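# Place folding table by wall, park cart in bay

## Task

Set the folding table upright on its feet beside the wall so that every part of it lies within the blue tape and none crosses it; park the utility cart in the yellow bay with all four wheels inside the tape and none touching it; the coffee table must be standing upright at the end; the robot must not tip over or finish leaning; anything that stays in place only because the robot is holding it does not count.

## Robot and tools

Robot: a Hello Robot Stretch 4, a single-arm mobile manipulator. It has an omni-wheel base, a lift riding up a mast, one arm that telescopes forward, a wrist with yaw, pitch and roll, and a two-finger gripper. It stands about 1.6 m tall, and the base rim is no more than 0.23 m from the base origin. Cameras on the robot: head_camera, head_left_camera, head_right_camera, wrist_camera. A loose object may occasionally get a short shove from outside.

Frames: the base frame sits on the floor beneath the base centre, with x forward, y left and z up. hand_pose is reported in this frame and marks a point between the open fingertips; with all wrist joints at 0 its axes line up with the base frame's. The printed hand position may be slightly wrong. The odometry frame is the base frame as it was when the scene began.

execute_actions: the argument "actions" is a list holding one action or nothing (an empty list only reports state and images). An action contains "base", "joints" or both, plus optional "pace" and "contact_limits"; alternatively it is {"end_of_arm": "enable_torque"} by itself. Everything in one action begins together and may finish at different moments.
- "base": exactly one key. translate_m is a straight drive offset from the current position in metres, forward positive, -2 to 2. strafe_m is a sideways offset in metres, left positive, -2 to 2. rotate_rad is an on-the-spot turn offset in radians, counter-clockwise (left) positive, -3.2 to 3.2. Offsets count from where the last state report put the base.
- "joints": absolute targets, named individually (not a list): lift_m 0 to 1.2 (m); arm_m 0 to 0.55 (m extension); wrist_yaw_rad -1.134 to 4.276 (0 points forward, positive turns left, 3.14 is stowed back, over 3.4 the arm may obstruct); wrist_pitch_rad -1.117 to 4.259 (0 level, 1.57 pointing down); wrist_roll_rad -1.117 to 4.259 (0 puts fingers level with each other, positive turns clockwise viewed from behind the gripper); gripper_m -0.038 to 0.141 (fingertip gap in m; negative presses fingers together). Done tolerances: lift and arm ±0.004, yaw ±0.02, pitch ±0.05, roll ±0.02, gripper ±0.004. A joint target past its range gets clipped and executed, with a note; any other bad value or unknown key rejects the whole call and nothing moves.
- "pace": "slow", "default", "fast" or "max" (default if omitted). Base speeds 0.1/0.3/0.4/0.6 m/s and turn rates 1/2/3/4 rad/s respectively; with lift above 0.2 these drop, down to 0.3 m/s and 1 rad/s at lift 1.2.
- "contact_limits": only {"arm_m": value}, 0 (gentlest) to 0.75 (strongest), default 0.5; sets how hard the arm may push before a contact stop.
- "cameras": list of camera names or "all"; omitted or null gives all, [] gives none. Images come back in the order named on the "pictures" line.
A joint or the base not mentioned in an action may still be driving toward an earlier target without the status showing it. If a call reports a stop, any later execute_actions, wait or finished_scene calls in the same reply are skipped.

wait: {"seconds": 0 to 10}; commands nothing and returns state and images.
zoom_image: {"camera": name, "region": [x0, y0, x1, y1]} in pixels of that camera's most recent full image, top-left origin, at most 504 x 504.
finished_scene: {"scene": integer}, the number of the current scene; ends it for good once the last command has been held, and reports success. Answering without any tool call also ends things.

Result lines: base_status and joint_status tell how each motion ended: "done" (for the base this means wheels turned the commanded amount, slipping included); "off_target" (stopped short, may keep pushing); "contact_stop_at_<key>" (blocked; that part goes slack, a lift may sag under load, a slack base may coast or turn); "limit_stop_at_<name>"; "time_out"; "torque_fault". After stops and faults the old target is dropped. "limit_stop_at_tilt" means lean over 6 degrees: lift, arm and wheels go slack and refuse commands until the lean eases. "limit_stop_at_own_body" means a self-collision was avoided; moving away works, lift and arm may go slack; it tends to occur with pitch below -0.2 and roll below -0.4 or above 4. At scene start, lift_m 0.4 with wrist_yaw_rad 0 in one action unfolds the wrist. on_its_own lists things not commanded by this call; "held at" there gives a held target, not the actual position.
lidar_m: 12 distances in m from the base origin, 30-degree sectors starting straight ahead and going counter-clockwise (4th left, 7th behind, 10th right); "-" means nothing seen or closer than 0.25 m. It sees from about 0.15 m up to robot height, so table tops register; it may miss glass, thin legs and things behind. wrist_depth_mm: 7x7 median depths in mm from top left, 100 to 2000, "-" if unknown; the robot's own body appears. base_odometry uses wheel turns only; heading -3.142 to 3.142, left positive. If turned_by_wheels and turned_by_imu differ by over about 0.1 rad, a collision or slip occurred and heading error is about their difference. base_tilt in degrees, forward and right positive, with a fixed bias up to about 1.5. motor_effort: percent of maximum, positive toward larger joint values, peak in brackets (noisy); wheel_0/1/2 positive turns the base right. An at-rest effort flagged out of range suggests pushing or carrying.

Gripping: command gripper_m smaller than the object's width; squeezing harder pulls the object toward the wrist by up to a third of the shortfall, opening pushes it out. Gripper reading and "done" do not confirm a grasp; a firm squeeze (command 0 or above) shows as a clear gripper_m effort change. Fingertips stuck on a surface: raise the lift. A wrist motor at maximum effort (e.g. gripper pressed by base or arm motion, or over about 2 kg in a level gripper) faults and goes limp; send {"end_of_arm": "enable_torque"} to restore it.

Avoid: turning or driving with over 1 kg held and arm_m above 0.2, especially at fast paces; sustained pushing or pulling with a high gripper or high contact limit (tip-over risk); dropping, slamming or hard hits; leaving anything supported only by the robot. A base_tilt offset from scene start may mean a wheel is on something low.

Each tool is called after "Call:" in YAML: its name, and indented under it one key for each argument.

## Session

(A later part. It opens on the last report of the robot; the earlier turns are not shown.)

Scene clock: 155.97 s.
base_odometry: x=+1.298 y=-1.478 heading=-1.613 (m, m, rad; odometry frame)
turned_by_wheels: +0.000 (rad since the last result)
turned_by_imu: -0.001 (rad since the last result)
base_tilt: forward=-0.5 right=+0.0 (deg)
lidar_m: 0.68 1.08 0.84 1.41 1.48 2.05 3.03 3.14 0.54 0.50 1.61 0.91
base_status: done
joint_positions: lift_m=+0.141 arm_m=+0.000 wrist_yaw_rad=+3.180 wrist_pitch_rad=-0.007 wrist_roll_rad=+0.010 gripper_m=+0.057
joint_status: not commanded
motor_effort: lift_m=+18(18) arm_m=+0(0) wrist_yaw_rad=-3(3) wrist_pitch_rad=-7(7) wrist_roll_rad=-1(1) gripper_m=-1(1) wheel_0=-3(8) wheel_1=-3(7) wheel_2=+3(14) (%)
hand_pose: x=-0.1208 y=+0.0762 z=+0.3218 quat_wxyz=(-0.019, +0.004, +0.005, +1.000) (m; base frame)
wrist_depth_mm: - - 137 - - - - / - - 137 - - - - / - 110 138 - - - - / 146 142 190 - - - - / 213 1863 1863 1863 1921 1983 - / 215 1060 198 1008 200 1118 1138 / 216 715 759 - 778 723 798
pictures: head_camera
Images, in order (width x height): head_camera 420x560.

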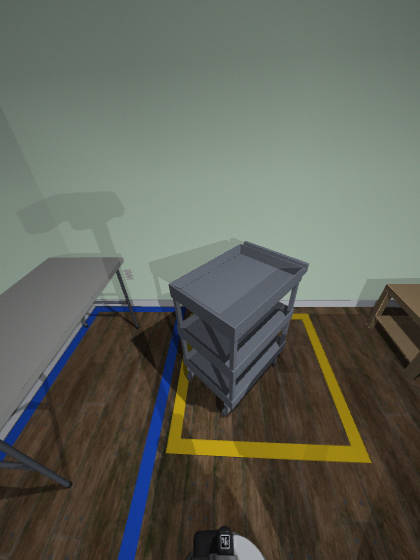

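Call:
execute_actions:
  actions:
    - {"base":{"strafe_m":0.5}}
  cameras: []

Call:
execute_actions:
  actions:
    - {"base":{"translate_m":0.9}}
  cameras: []

Call:
execute_actions:
  actions:
    - {"base":{"strafe_m":-0.24}}
  cameras: ["head_left_camera"]

Scene clock: 164.13 s.
base_odometry: x=+1.797 y=-1.499 heading=-1.613 (m, m, rad; odometry frame)
turned_by_wheels: +0.000 (rad since the last result)
turned_by_imu: +0.000 (rad since the last result)
base_tilt: forward=-0.5 right=+0.0 (deg)
lidar_m: 0.99 0.43 0.44 0.88 0.94 1.38 3.00 3.12 1.05 1.00 2.04 0.88
base_status: done
joint_positions: lift_m=+0.141 arm_m=+0.000 wrist_yaw_rad=+3.180 wrist_pitch_rad=-0.007 wrist_roll_rad=+0.010 gripper_m=+0.057
joint_status: not commanded
motor_effort: lift_m=+18(18) arm_m=+0(0) wrist_yaw_rad=-2(3) wrist_pitch_rad=-7(7) wrist_roll_rad=+0(0) gripper_m=-1(2) wheel_0=-2(11) wheel_1=+2(14) wheel_2=+0(4) (%)
hand_pose: x=-0.1208 y=+0.0762 z=+0.3218 quat_wxyz=(-0.019, +0.004, +0.005, +1.000) (m; base frame)
wrist_depth_mm: - - 137 - - - 1499 / - - 137 - - - 1464 / - 110 138 - - - 1499 / 146 142 190 - - - 1464 / 213 1808 1808 1983 1921 1921 1430 / 214 1078 198 1008 200 1118 1160 / 216 715 759 - 768 732 788
pictures: none
No camera images: the call's "cameras" was empty. Leave "cameras" out to get every camera's image.

Scene clock: 168.60 s.
base_odometry: x=+1.760 y=-2.398 heading=-1.612 (m, m, rad; odometry frame)
turned_by_wheels: +0.001 (rad since the last result)
turned_by_imu: -0.001 (rad since the last result)
base_tilt: forward=-0.4 right=-0.1 (deg)
lidar_m: 0.86 0.33 0.25 0.25 0.27 0.39 3.97 1.46 0.51 0.29 0.26 0.90
base_status: done
joint_positions: lift_m=+0.141 arm_m=+0.000 wrist_yaw_rad=+3.180 wrist_pitch_rad=-0.007 wrist_roll_rad=+0.010 gripper_m=+0.057
joint_status: not commanded
motor_effort: lift_m=+18(18) arm_m=+0(0) wrist_yaw_rad=-3(3) wrist_pitch_rad=-6(7) wrist_roll_rad=+1(1) gripper_m=-2(2) wheel_0=+4(7) wheel_1=+4(10) wheel_2=-2(17) (%)
hand_pose: x=-0.1208 y=+0.0762 z=+0.3218 quat_wxyz=(-0.019, +0.004, +0.005, +1.000) (m; base frame)
wrist_depth_mm: - - 137 - - - 1430 / - - 137 - - - 1397 / - 110 138 - - - 1397 / 145 142 190 - - - 1308 / 213 1863 1863 1863 1863 1756 1397 / 215 1060 198 1008 199 1042 1138 / 216 707 759 - 778 691 788
pictures: none
No camera images: the call's "cameras" was empty. Leave "cameras" out to get every camera's image.

Scene clock: 170.70 s.
base_odometry: x=+1.520 y=-2.388 heading=-1.612 (m, m, rad; odometry frame)
turned_by_wheels: +0.000 (rad since the last result)
turned_by_imu: -0.001 (rad since the last result)
base_tilt: forward=-0.5 right=+0.1 (deg)
lidar_m: 0.86 0.66 0.50 0.48 0.52 0.78 3.97 1.14 0.35 0.25 0.25 0.25
base_status: done
joint_positions: lift_m=+0.141 arm_m=+0.000 wrist_yaw_rad=+3.180 wrist_pitch_rad=-0.007 wrist_roll_rad=+0.010 gripper_m=+0.057
joint_status: not commanded
motor_effort: lift_m=+18(18) arm_m=+0(0) wrist_yaw_rad=-2(2) wrist_pitch_rad=-7(6) wrist_roll_rad=+2(1) gripper_m=-3(3) wheel_0=+5(18) wheel_1=-3(16) wheel_2=-3(2) (%)
hand_pose: x=-0.1208 y=+0.0763 z=+0.3218 quat_wxyz=(-0.019, +0.004, +0.005, +1.000) (m; base frame)
wrist_depth_mm: - - 137 - - - 1863 / - - 137 - - - 1808 / - 110 138 - - - 1863 / 145 142 190 - - - 1808 / 213 1464 1863 1863 1921 1983 1708 / 214 1078 198 1008 200 1118 1138 / 216 715 759 - 768 732 788
pictures: head_left_camera
Images, in order (width x height): head_left_camera 420x672.

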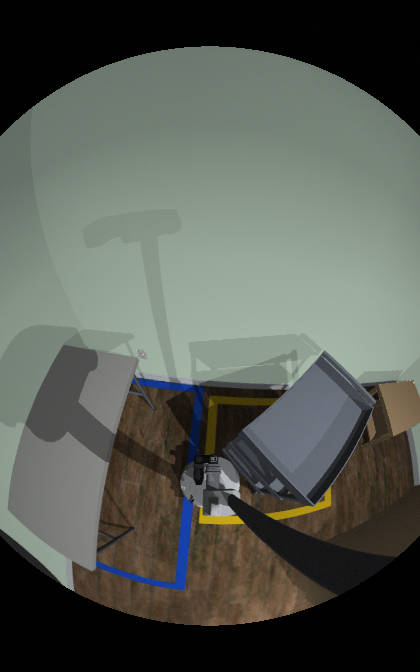

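Call:
execute_actions:
  actions:
    - {"base":{"strafe_m":0.1}}
  cameras: []

Call:
execute_actions:
  actions:
    - {"base":{"rotate_rad":1.57}}
  cameras: []

Call:
execute_actions:
  actions:
    - {"base":{"translate_m":0.42}}
  cameras: []

Call:
execute_actions:
  actions:
    - {"base":{"strafe_m":0.38}}
  cameras: []

Call:
execute_actions:
  actions:
    - {"base":{"translate_m":-0.6}}
  cameras: ["head_left_camera"]

Scene clock: 177.13 s.
base_odometry: x=+1.620 y=-2.393 heading=-1.612 (m, m, rad; odometry frame)
turned_by_wheels: +0.000 (rad since the last result)
turned_by_imu: -0.001 (rad since the last result)
base_tilt: forward=-0.6 right=+0.2 (deg)
lidar_m: 0.87 0.52 0.39 0.36 0.41 0.58 3.98 1.25 1.21 0.31 0.28 0.28
base_status: done
joint_positions: lift_m=+0.141 arm_m=+0.000 wrist_yaw_rad=+3.180 wrist_pitch_rad=-0.007 wrist_roll_rad=+0.010 gripper_m=+0.057
joint_status: not commanded
motor_effort: lift_m=+18(18) arm_m=+0(0) wrist_yaw_rad=-3(3) wrist_pitch_rad=-8(8) wrist_roll_rad=-1(0) gripper_m=-3(3) wheel_0=-3(8) wheel_1=+2(11) wheel_2=+0(2) (%)
hand_pose: x=-0.1208 y=+0.0763 z=+0.3218 quat_wxyz=(-0.019, +0.004, +0.005, +1.000) (m; base frame)
wrist_depth_mm: - - 137 - - - 1708 / - - 137 - - - 1661 / - 110 138 - - - 1618 / 145 142 190 - - - 1661 / 213 1808 1921 1863 1921 1921 1537 / 215 1060 199 1008 200 1098 1042 / 216 715 768 - 778 723 788
pictures: none
No camera images: the call's "cameras" was empty. Leave "cameras" out to get every camera's image.

Scene clock: 179.20 s.
base_odometry: x=+1.620 y=-2.392 heading=-0.043 (m, m, rad; odometry frame)
turned_by_wheels: +1.569 (rad since the last result)
turned_by_imu: +1.596 (rad since the last result)
base_tilt: forward=-0.3 right=+0.1 (deg)
lidar_m: 0.39 0.42 0.58 3.89 1.28 1.19 0.30 0.27 0.29 0.86 0.48 0.40
base_status: done
joint_positions: lift_m=+0.141 arm_m=+0.000 wrist_yaw_rad=+3.180 wrist_pitch_rad=-0.007 wrist_roll_rad=+0.010 gripper_m=+0.057
joint_status: not commanded
motor_effort: lift_m=+18(18) arm_m=+0(0) wrist_yaw_rad=-2(3) wrist_pitch_rad=-7(7) wrist_roll_rad=+0(0) gripper_m=-1(3) wheel_0=-4(6) wheel_1=-5(11) wheel_2=-3(5) (%)
hand_pose: x=-0.1208 y=+0.0763 z=+0.3218 quat_wxyz=(-0.019, +0.004, +0.005, +1.000) (m; base frame)
wrist_depth_mm: - - 137 - - - 1182 / - - 137 496 - - 1182 / - 110 138 535 - - 1182 / 145 142 191 1808 - 1983 1205 / 213 946 991 741 1983 1708 1182 / 215 647 198 517 200 1138 1060 / 216 382 445 - 768 732 798
pictures: none
No camera images: the call's "cameras" was empty. Leave "cameras" out to get every camera's image.

Scene clock: 182.10 s.
base_odometry: x=+2.039 y=-2.411 heading=-0.043 (m, m, rad; odometry frame)
turned_by_wheels: +0.000 (rad since the last result)
turned_by_imu: +0.000 (rad since the last result)
base_tilt: forward=-0.6 right=+0.0 (deg)
lidar_m: 0.25 0.25 0.25 0.25 1.87 1.52 0.66 0.63 0.91 0.25 0.25 0.25
base_status: done
joint_positions: lift_m=+0.141 arm_m=+0.000 wrist_yaw_rad=+3.180 wrist_pitch_rad=-0.007 wrist_roll_rad=+0.010 gripper_m=+0.057
joint_status: not commanded
motor_effort: lift_m=+18(18) arm_m=+0(0) wrist_yaw_rad=-3(3) wrist_pitch_rad=-6(6) wrist_roll_rad=+0(0) gripper_m=-2(3) wheel_0=+2(12) wheel_1=+4(11) wheel_2=-3(12) (%)
hand_pose: x=-0.1208 y=+0.0763 z=+0.3218 quat_wxyz=(-0.019, +0.004, +0.005, +1.000) (m; base frame)
wrist_depth_mm: - - 137 976 - - - / - - 137 - - - 1336 / - 110 138 917 - 1921 1336 / 145 142 191 - - 1921 1366 / 213 1281 788 960 1921 1708 1366 / 214 1078 199 976 200 1118 1138 / 216 715 759 - 768 732 788
pictures: none
No camera images: the call's "cameras" was empty. Leave "cameras" out to get every camera's image.

Scene clock: 184.70 s.
base_odometry: x=+2.056 y=-2.031 heading=-0.043 (m, m, rad; odometry frame)
turned_by_wheels: +0.000 (rad since the last result)
turned_by_imu: +0.000 (rad since the last result)
base_tilt: forward=-0.5 right=+0.1 (deg)
lidar_m: 0.25 0.25 0.25 0.25 3.65 1.39 1.78 0.83 0.87 0.25 0.25 0.25
base_status: done
joint_positions: lift_m=+0.141 arm_m=+0.000 wrist_yaw_rad=+3.180 wrist_pitch_rad=-0.007 wrist_roll_rad=+0.010 gripper_m=+0.057
joint_status: not commanded
motor_effort: lift_m=+18(18) arm_m=+0(0) wrist_yaw_rad=-2(2) wrist_pitch_rad=-7(7) wrist_roll_rad=-1(1) gripper_m=-1(0) wheel_0=-7(11) wheel_1=+7(11) wheel_2=-1(1) (%)
hand_pose: x=-0.1208 y=+0.0763 z=+0.3218 quat_wxyz=(-0.019, +0.004, +0.005, +1.000) (m; base frame)
wrist_depth_mm: - - 137 - - - 1308 / - - 137 - - 1366 1308 / - 110 138 - - 1366 1308 / 145 142 190 - - 1366 1336 / 213 917 1008 1921 1537 1366 1366 / 215 1078 198 1008 200 1138 1138 / 216 715 750 - 768 732 788
pictures: none
No camera images: the call's "cameras" was empty. Leave "cameras" out to get every camera's image.

Scene clock: 188.20 s.
base_odometry: x=+1.456 y=-2.005 heading=-0.044 (m, m, rad; odometry frame)
turned_by_wheels: +0.000 (rad since the last result)
turned_by_imu: -0.002 (rad since the last result)
base_tilt: forward=-0.6 right=+0.1 (deg)
lidar_m: 0.57 0.62 1.77 3.52 0.98 0.82 1.64 0.37 0.35 0.49 0.78 0.60
base_status: done
joint_positions: lift_m=+0.141 arm_m=+0.000 wrist_yaw_rad=+3.180 wrist_pitch_rad=-0.007 wrist_roll_rad=+0.010 gripper_m=+0.057
joint_status: not commanded
motor_effort: lift_m=+18(18) arm_m=+0(0) wrist_yaw_rad=-2(2) wrist_pitch_rad=-7(7) wrist_roll_rad=+0(0) gripper_m=-4(2) wheel_0=-3(7) wheel_1=-3(8) wheel_2=+3(20) (%)
hand_pose: x=-0.1208 y=+0.0763 z=+0.3218 quat_wxyz=(-0.019, +0.004, +0.005, +1.000) (m; base frame)
wrist_depth_mm: - - 137 - - 891 759 / - - 137 - - 891 759 / - 110 138 - - 878 778 / 145 142 190 - - 866 778 / 213 1756 1661 1921 1661 866 778 / 215 1078 198 1008 200 809 778 / 216 723 759 - 778 732 768
pictures: head_left_camera
Images, in order (width x height): head_left_camera 420x672.

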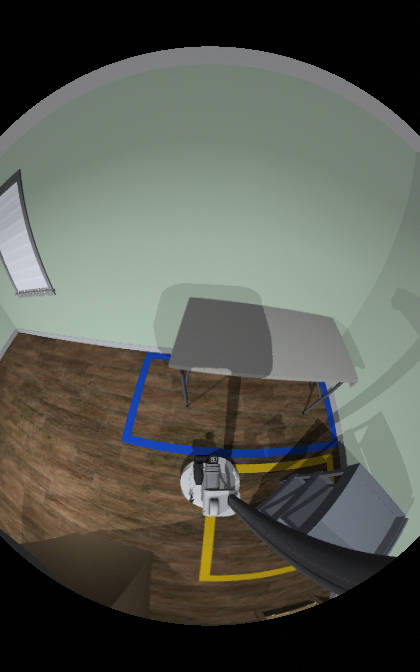

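Look from the side.

Call:
execute_actions:
  actions:
    - {"base":{"strafe_m":0.7}}
  cameras: []

Call:
execute_actions:
  actions:
    - {"base":{"rotate_rad":-1.4}}
  cameras: ["head_camera"]

Scene clock: 194.67 s.
base_odometry: x=+1.487 y=-1.306 heading=-0.044 (m, m, rad; odometry frame)
turned_by_wheels: +0.000 (rad since the last result)
turned_by_imu: +0.001 (rad since the last result)
base_tilt: forward=-0.4 right=+0.0 (deg)
lidar_m: 1.23 1.31 1.86 2.81 2.97 0.70 0.69 0.72 1.03 1.01 0.86 0.74
base_status: done
joint_positions: lift_m=+0.141 arm_m=+0.000 wrist_yaw_rad=+3.180 wrist_pitch_rad=-0.007 wrist_roll_rad=+0.010 gripper_m=+0.057
joint_status: not commanded
motor_effort: lift_m=+18(18) arm_m=+0(0) wrist_yaw_rad=-2(2) wrist_pitch_rad=-6(8) wrist_roll_rad=+0(0) gripper_m=-4(3) wheel_0=-2(13) wheel_1=+2(12) wheel_2=+0(7) (%)
hand_pose: x=-0.1208 y=+0.0763 z=+0.3218 quat_wxyz=(-0.019, +0.004, +0.005, +1.000) (m; base frame)
wrist_depth_mm: - - 137 798 768 - - / - - 137 788 778 - - / - 110 138 798 778 - - / 146 142 191 809 778 - - / 214 1863 842 820 788 1983 - / 215 1078 198 820 200 1118 1118 / 216 715 759 - 778 732 788
pictures: none
No camera images: the call's "cameras" was empty. Leave "cameras" out to get every camera's image.

Scene clock: 196.63 s.
base_odometry: x=+1.487 y=-1.306 heading=-1.443 (m, m, rad; odometry frame)
turned_by_wheels: -1.399 (rad since the last result)
turned_by_imu: -1.424 (rad since the last result)
base_tilt: forward=-0.5 right=+0.1 (deg)
lidar_m: 1.16 0.76 0.75 1.21 1.38 2.35 2.80 2.98 0.68 0.69 1.85 0.99
base_status: done
joint_positions: lift_m=+0.141 arm_m=+0.000 wrist_yaw_rad=+3.180 wrist_pitch_rad=-0.007 wrist_roll_rad=+0.010 gripper_m=+0.057
joint_status: not commanded
motor_effort: lift_m=+18(18) arm_m=+0(0) wrist_yaw_rad=-2(2) wrist_pitch_rad=-6(6) wrist_roll_rad=-1(1) gripper_m=+0(1) wheel_0=+3(8) wheel_1=+5(11) wheel_2=+4(7) (%)
hand_pose: x=-0.1208 y=+0.0763 z=+0.3218 quat_wxyz=(-0.019, +0.004, +0.005, +1.000) (m; base frame)
wrist_depth_mm: - - 137 - - - - / - - 137 - - - - / - 110 138 - - - - / 145 142 190 - - - - / 213 1863 1863 1921 1921 1983 - / 215 1060 199 1008 200 1118 1160 / 216 715 759 - 768 741 798
pictures: head_camera
Images, in order (width x height): head_camera 420x560.

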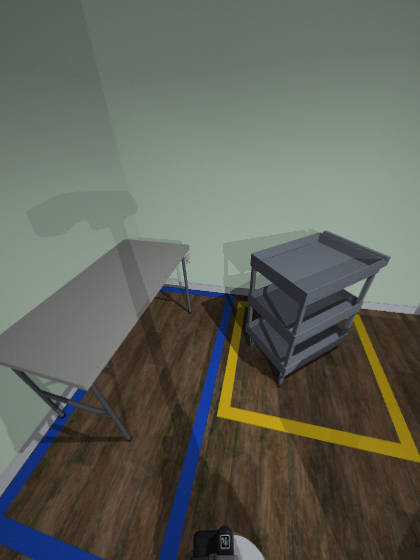

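Call:
execute_actions:
  actions:
    - {"base":{"rotate_rad":1.4},"joints":{"lift_m":0.54,"wrist_yaw_rad":0,"wrist_roll_rad":1.57,"gripper_m":0.12}}
  cameras: []

Call:
execute_actions:
  actions:
    - {"base":{"strafe_m":-0.8}}
  cameras: ["wrist_camera","head_camera"]

Scene clock: 205.27 s.
base_odometry: x=+1.487 y=-1.306 heading=-0.044 (m, m, rad; odometry frame)
turned_by_wheels: +1.399 (rad since the last result)
turned_by_imu: +1.422 (rad since the last result)
base_tilt: forward=-0.5 right=+0.3 (deg)
lidar_m: 1.22 1.31 1.83 2.81 2.97 0.72 0.68 0.74 1.00 0.98 0.85 0.76
base_status: done
joint_positions: lift_m=+0.540 arm_m=+0.000 wrist_yaw_rad=+0.001 wrist_pitch_rad=-0.007 wrist_roll_rad=+1.570 gripper_m=+0.120
joint_status: all done
motor_effort: lift_m=+20(20) arm_m=+0(0) wrist_yaw_rad=-3(8) wrist_pitch_rad=-6(7) wrist_roll_rad=+1(6) gripper_m=+0(3) wheel_0=-4(8) wheel_1=-6(12) wheel_2=-4(11) (%)
hand_pose: x=+0.4594 y=-0.0873 z=+0.7201 quat_wxyz=(+0.707, +0.707, -0.002, +0.003) (m; base frame)
wrist_depth_mm: 991 976 976 976 946 946 946 / 991 991 991 976 960 960 960 / 1025 1008 1008 991 991 976 960 / 1042 1025 1025 1025 991 991 976 / 1060 1042 1025 1025 1025 1008 991 / 1060 1060 1060 1042 1025 1025 1008 / 1098 1078 1060 - 1042 1025 1008
pictures: none
No camera images: the call's "cameras" was empty. Leave "cameras" out to get every camera's image.

Scene clock: 209.27 s.
base_odometry: x=+1.452 y=-2.105 heading=-0.044 (m, m, rad; odometry frame)
turned_by_wheels: +0.000 (rad since the last result)
turned_by_imu: -0.006 (rad since the last result)
base_tilt: forward=-0.4 right=+0.2 (deg)
lidar_m: 0.56 0.62 1.80 3.62 1.01 0.87 1.51 0.30 0.31 0.40 0.75 0.58
base_status: done
joint_positions: lift_m=+0.540 arm_m=+0.000 wrist_yaw_rad=+0.000 wrist_pitch_rad=-0.007 wrist_roll_rad=+1.570 gripper_m=+0.120
joint_status: not commanded
motor_effort: lift_m=+20(20) arm_m=+0(0) wrist_yaw_rad=-3(4) wrist_pitch_rad=-7(7) wrist_roll_rad=+1(2) gripper_m=+2(1) wheel_0=+1(10) wheel_1=-3(14) wheel_2=+0(7) (%)
hand_pose: x=+0.4594 y=-0.0873 z=+0.7201 quat_wxyz=(+0.707, +0.707, -0.002, +0.003) (m; base frame)
wrist_depth_mm: 946 931 931 917 917 917 904 / 960 960 946 931 931 931 917 / 991 976 960 336 946 931 917 / 1008 991 976 343 960 960 946 / 1008 1008 991 351 976 976 946 / 1025 1008 1025 355 976 976 976 / 1042 1025 1025 - 1008 991 991
pictures: head_camera, wrist_camera
Images, in order (width x height): head_camera 420x560, wrist_camera 616x392.

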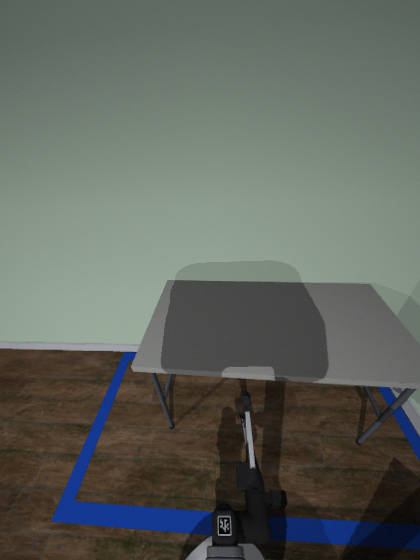

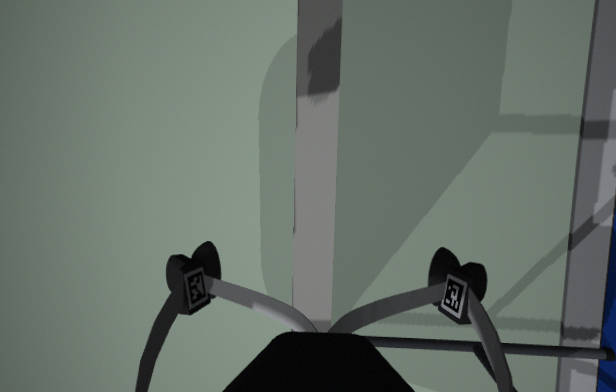

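Call:
execute_actions:
  actions:
    - {"joints":{"arm_m":0.17}}
  cameras: []

Call:
execute_actions:
  actions:
    - {"joints":{"gripper_m":-0.02}}
  cameras: []

Call:
execute_actions:
  actions:
    - {"joints":{"arm_m":0.06},"pace":"slow"}
  cameras: []

Call:
execute_actions:
  actions:
    - {"joints":{"gripper_m":0.12}}
  cameras: []

Call:
execute_actions:
  actions:
    - {"joints":{"arm_m":0},"base":{"strafe_m":0.9}}
  cameras: []

Call:
execute_actions:
  actions:
    - {"base":{"rotate_rad":-1.4}}
  cameras: ["head_camera"]

Scene clock: 217.50 s.
base_odometry: x=+1.452 y=-2.105 heading=-0.044 (m, m, rad; odometry frame)
turned_by_wheels: +0.000 (rad since the last result)
turned_by_imu: -0.002 (rad since the last result)
base_tilt: forward=-0.3 right=+0.0 (deg)
lidar_m: 0.56 0.62 1.77 3.62 0.99 0.89 1.53 0.29 0.30 0.40 0.76 0.58
base_status: not commanded
joint_positions: lift_m=+0.540 arm_m=+0.169 wrist_yaw_rad=+0.000 wrist_pitch_rad=-0.007 wrist_roll_rad=+1.570 gripper_m=+0.120
joint_status: all done
motor_effort: lift_m=+20(20) arm_m=+7(7) wrist_yaw_rad=-3(3) wrist_pitch_rad=-7(7) wrist_roll_rad=+1(1) gripper_m=+0(1) wheel_0=+1(1) wheel_1=-3(3) wheel_2=-1(0) (%)
hand_pose: x=+0.6282 y=-0.0874 z=+0.7202 quat_wxyz=(+0.707, +0.707, -0.003, +0.003) (m; base frame)
wrist_depth_mm: 788 778 778 161 759 759 750 / 798 788 778 164 768 768 759 / 809 809 798 167 778 778 768 / 820 820 809 171 798 788 778 / 831 831 820 174 809 798 798 / 854 842 842 178 820 809 798 / 854 854 842 - 831 820 820
pictures: none
No camera images: the call's "cameras" was empty. Leave "cameras" out to get every camera's image.

Scene clock: 219.70 s.
base_odometry: x=+1.452 y=-2.105 heading=-0.044 (m, m, rad; odometry frame)
turned_by_wheels: +0.000 (rad since the last result)
turned_by_imu: -0.001 (rad since the last result)
base_tilt: forward=-0.4 right=+0.2 (deg)
lidar_m: 0.57 0.60 1.81 3.62 1.00 0.87 1.53 0.30 0.32 0.40 0.74 0.57
base_status: not commanded
joint_positions: lift_m=+0.540 arm_m=+0.170 wrist_yaw_rad=+0.005 wrist_pitch_rad=-0.014 wrist_roll_rad=+1.570 gripper_m=-0.019
joint_status: all done
on_its_own: wrist_yaw_rad is at rest, and its effort (-17) is outside its rest range (-13 to +13)
motor_effort: lift_m=+18(19) arm_m=-1(7) wrist_yaw_rad=-17(17) wrist_pitch_rad=+13(16) wrist_roll_rad=+0(2) gripper_m=-24(25) wheel_0=+0(0) wheel_1=-3(3) wheel_2=+2(1) (%)
hand_pose: x=+0.6299 y=-0.0859 z=+0.7222 quat_wxyz=(+0.707, +0.707, -0.003, +0.007) (m; base frame)
wrist_depth_mm: 788 788 768 158 759 750 741 / 809 788 778 161 768 759 750 / 820 809 788 165 768 768 750 / 831 820 809 169 788 788 768 / 831 831 809 172 798 798 788 / 854 842 185 176 188 798 798 / 866 854 854 - 820 759 809
pictures: none
No camera images: the call's "cameras" was empty. Leave "cameras" out to get every camera's image.

Scene clock: 222.10 s.
base_odometry: x=+1.452 y=-2.105 heading=-0.044 (m, m, rad; odometry frame)
turned_by_wheels: +0.000 (rad since the last result)
turned_by_imu: -0.001 (rad since the last result)
base_tilt: forward=-0.5 right=+0.0 (deg)
lidar_m: 0.45 0.49 1.77 3.62 0.99 0.87 1.53 0.30 0.31 0.40 0.64 0.49
base_status: not commanded
joint_positions: lift_m=+0.540 arm_m=+0.062 wrist_yaw_rad=+0.006 wrist_pitch_rad=-0.014 wrist_roll_rad=+1.570 gripper_m=-0.019
joint_status: all done
on_its_own: wrist_yaw_rad is at rest, and its effort (-19) is outside its rest range (-13 to +13)
motor_effort: lift_m=+18(18) arm_m=-11(13) wrist_yaw_rad=-19(20) wrist_pitch_rad=+12(12) wrist_roll_rad=+1(1) gripper_m=-23(25) wheel_0=+0(1) wheel_1=-3(4) wheel_2=+2(2) (%)
hand_pose: x=+0.5218 y=-0.0857 z=+0.7222 quat_wxyz=(+0.707, +0.707, -0.003, +0.007) (m; base frame)
wrist_depth_mm: 891 891 891 163 854 854 842 / 917 891 891 165 878 866 854 / 931 917 904 167 891 878 866 / 946 931 917 170 891 904 878 / 960 946 931 173 904 891 891 / 960 946 185 176 188 904 904 / 1008 976 976 - 946 931 917
pictures: none
No camera images: the call's "cameras" was empty. Leave "cameras" out to get every camera's image.

Scene clock: 224.30 s.
base_odometry: x=+1.452 y=-2.105 heading=-0.044 (m, m, rad; odometry frame)
turned_by_wheels: +0.000 (rad since the last result)
turned_by_imu: -0.001 (rad since the last result)
base_tilt: forward=-0.5 right=+0.0 (deg)
lidar_m: 0.45 0.47 1.78 3.61 0.99 0.88 1.53 0.28 0.31 0.41 0.64 0.48
base_status: not commanded
joint_positions: lift_m=+0.540 arm_m=+0.061 wrist_yaw_rad=+0.000 wrist_pitch_rad=-0.008 wrist_roll_rad=+1.570 gripper_m=+0.120
joint_status: all done
motor_effort: lift_m=+18(18) arm_m=-3(11) wrist_yaw_rad=-2(19) wrist_pitch_rad=-6(15) wrist_roll_rad=-1(0) gripper_m=+1(23) wheel_0=+0(1) wheel_1=-3(3) wheel_2=+3(2) (%)
hand_pose: x=+0.5199 y=-0.0874 z=+0.7204 quat_wxyz=(+0.707, +0.707, -0.003, +0.003) (m; base frame)
wrist_depth_mm: 904 878 878 166 866 854 854 / 904 891 891 168 878 878 866 / 931 904 904 170 891 891 878 / 931 931 917 173 904 891 891 / 946 931 931 176 917 904 904 / 960 931 946 178 931 917 917 / 976 976 960 - 946 931 931
pictures: none
No camera images: the call's "cameras" was empty. Leave "cameras" out to get every camera's image.

Scene clock: 228.63 s.
base_odometry: x=+1.491 y=-1.206 heading=-0.044 (m, m, rad; odometry frame)
turned_by_wheels: +0.000 (rad since the last result)
turned_by_imu: +0.002 (rad since the last result)
base_tilt: forward=-0.4 right=+0.1 (deg)
lidar_m: 1.22 1.30 1.85 2.71 2.85 0.71 0.67 0.73 1.13 1.11 0.70 0.74
base_status: done
joint_positions: lift_m=+0.540 arm_m=+0.001 wrist_yaw_rad=+0.000 wrist_pitch_rad=-0.007 wrist_roll_rad=+1.570 gripper_m=+0.120
joint_status: all done
motor_effort: lift_m=+18(18) arm_m=-6(7) wrist_yaw_rad=-2(2) wrist_pitch_rad=-6(7) wrist_roll_rad=-1(0) gripper_m=+0(1) wheel_0=-1(12) wheel_1=+3(12) wheel_2=+0(1) (%)
hand_pose: x=+0.4606 y=-0.0874 z=+0.7204 quat_wxyz=(+0.707, +0.707, -0.003, +0.003) (m; base frame)
wrist_depth_mm: 991 976 976 976 960 960 946 / 1025 1008 1008 991 976 960 946 / 1008 1025 1008 1008 991 991 976 / 1060 1042 1008 1008 1025 991 976 / 1060 1042 1025 1025 1025 1008 991 / 1078 1060 1060 1042 1025 1008 1008 / 1098 1078 1060 - 1060 1042 1025
pictures: none
No camera images: the call's "cameras" was empty. Leave "cameras" out to get every camera's image.

Scene clock: 230.60 s.
base_odometry: x=+1.491 y=-1.206 heading=-1.443 (m, m, rad; odometry frame)
turned_by_wheels: -1.399 (rad since the last result)
turned_by_imu: -1.424 (rad since the last result)
base_tilt: forward=-0.4 right=+0.1 (deg)
lidar_m: 1.13 0.71 0.97 1.23 1.41 2.37 2.71 2.97 0.69 0.67 0.79 1.10
base_status: done
joint_positions: lift_m=+0.540 arm_m=+0.001 wrist_yaw_rad=+0.000 wrist_pitch_rad=-0.007 wrist_roll_rad=+1.570 gripper_m=+0.120
joint_status: not commanded
motor_effort: lift_m=+18(18) arm_m=-6(7) wrist_yaw_rad=-3(2) wrist_pitch_rad=-7(6) wrist_roll_rad=-2(1) gripper_m=+1(1) wheel_0=+3(9) wheel_1=+4(10) wheel_2=+4(8) (%)
hand_pose: x=+0.4606 y=-0.0874 z=+0.7204 quat_wxyz=(+0.707, +0.707, -0.003, +0.003) (m; base frame)
wrist_depth_mm: 1708 1708 1661 788 778 1182 759 / 1756 1756 1756 1661 1255 1255 960 / 1863 1863 1808 1756 1708 1430 1042 / 1921 1921 1863 1863 1863 1661 1078 / - 1983 1921 1921 1921 1430 1078 / - - - - 1983 1308 1078 / 1863 1808 1863 - 1863 1576 1078
pictures: head_camera
Images, in order (width x height): head_camera 420x560.

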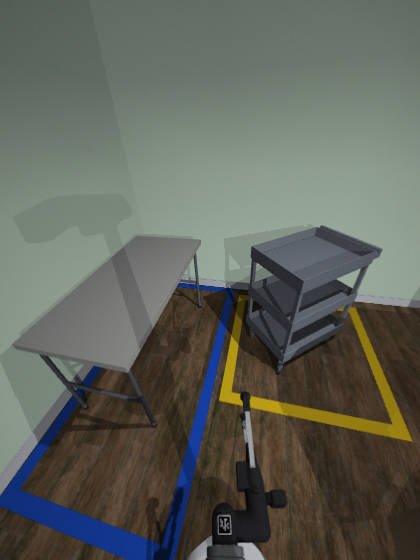

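Call:
zoom_image:
  camera: "head_camera"
  region: [210,260,420,440]

Region (210, 260, 420, 440) of head_camera's 420x560 image, scaled by 2.400, with more detail than that image has; it fills the top 432 rows of this view, and the rest is white.

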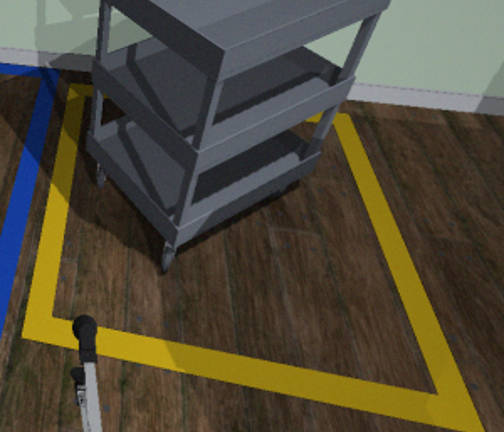

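Call:
finished_scene:
  scene: 1

The scene is finished: the task was done.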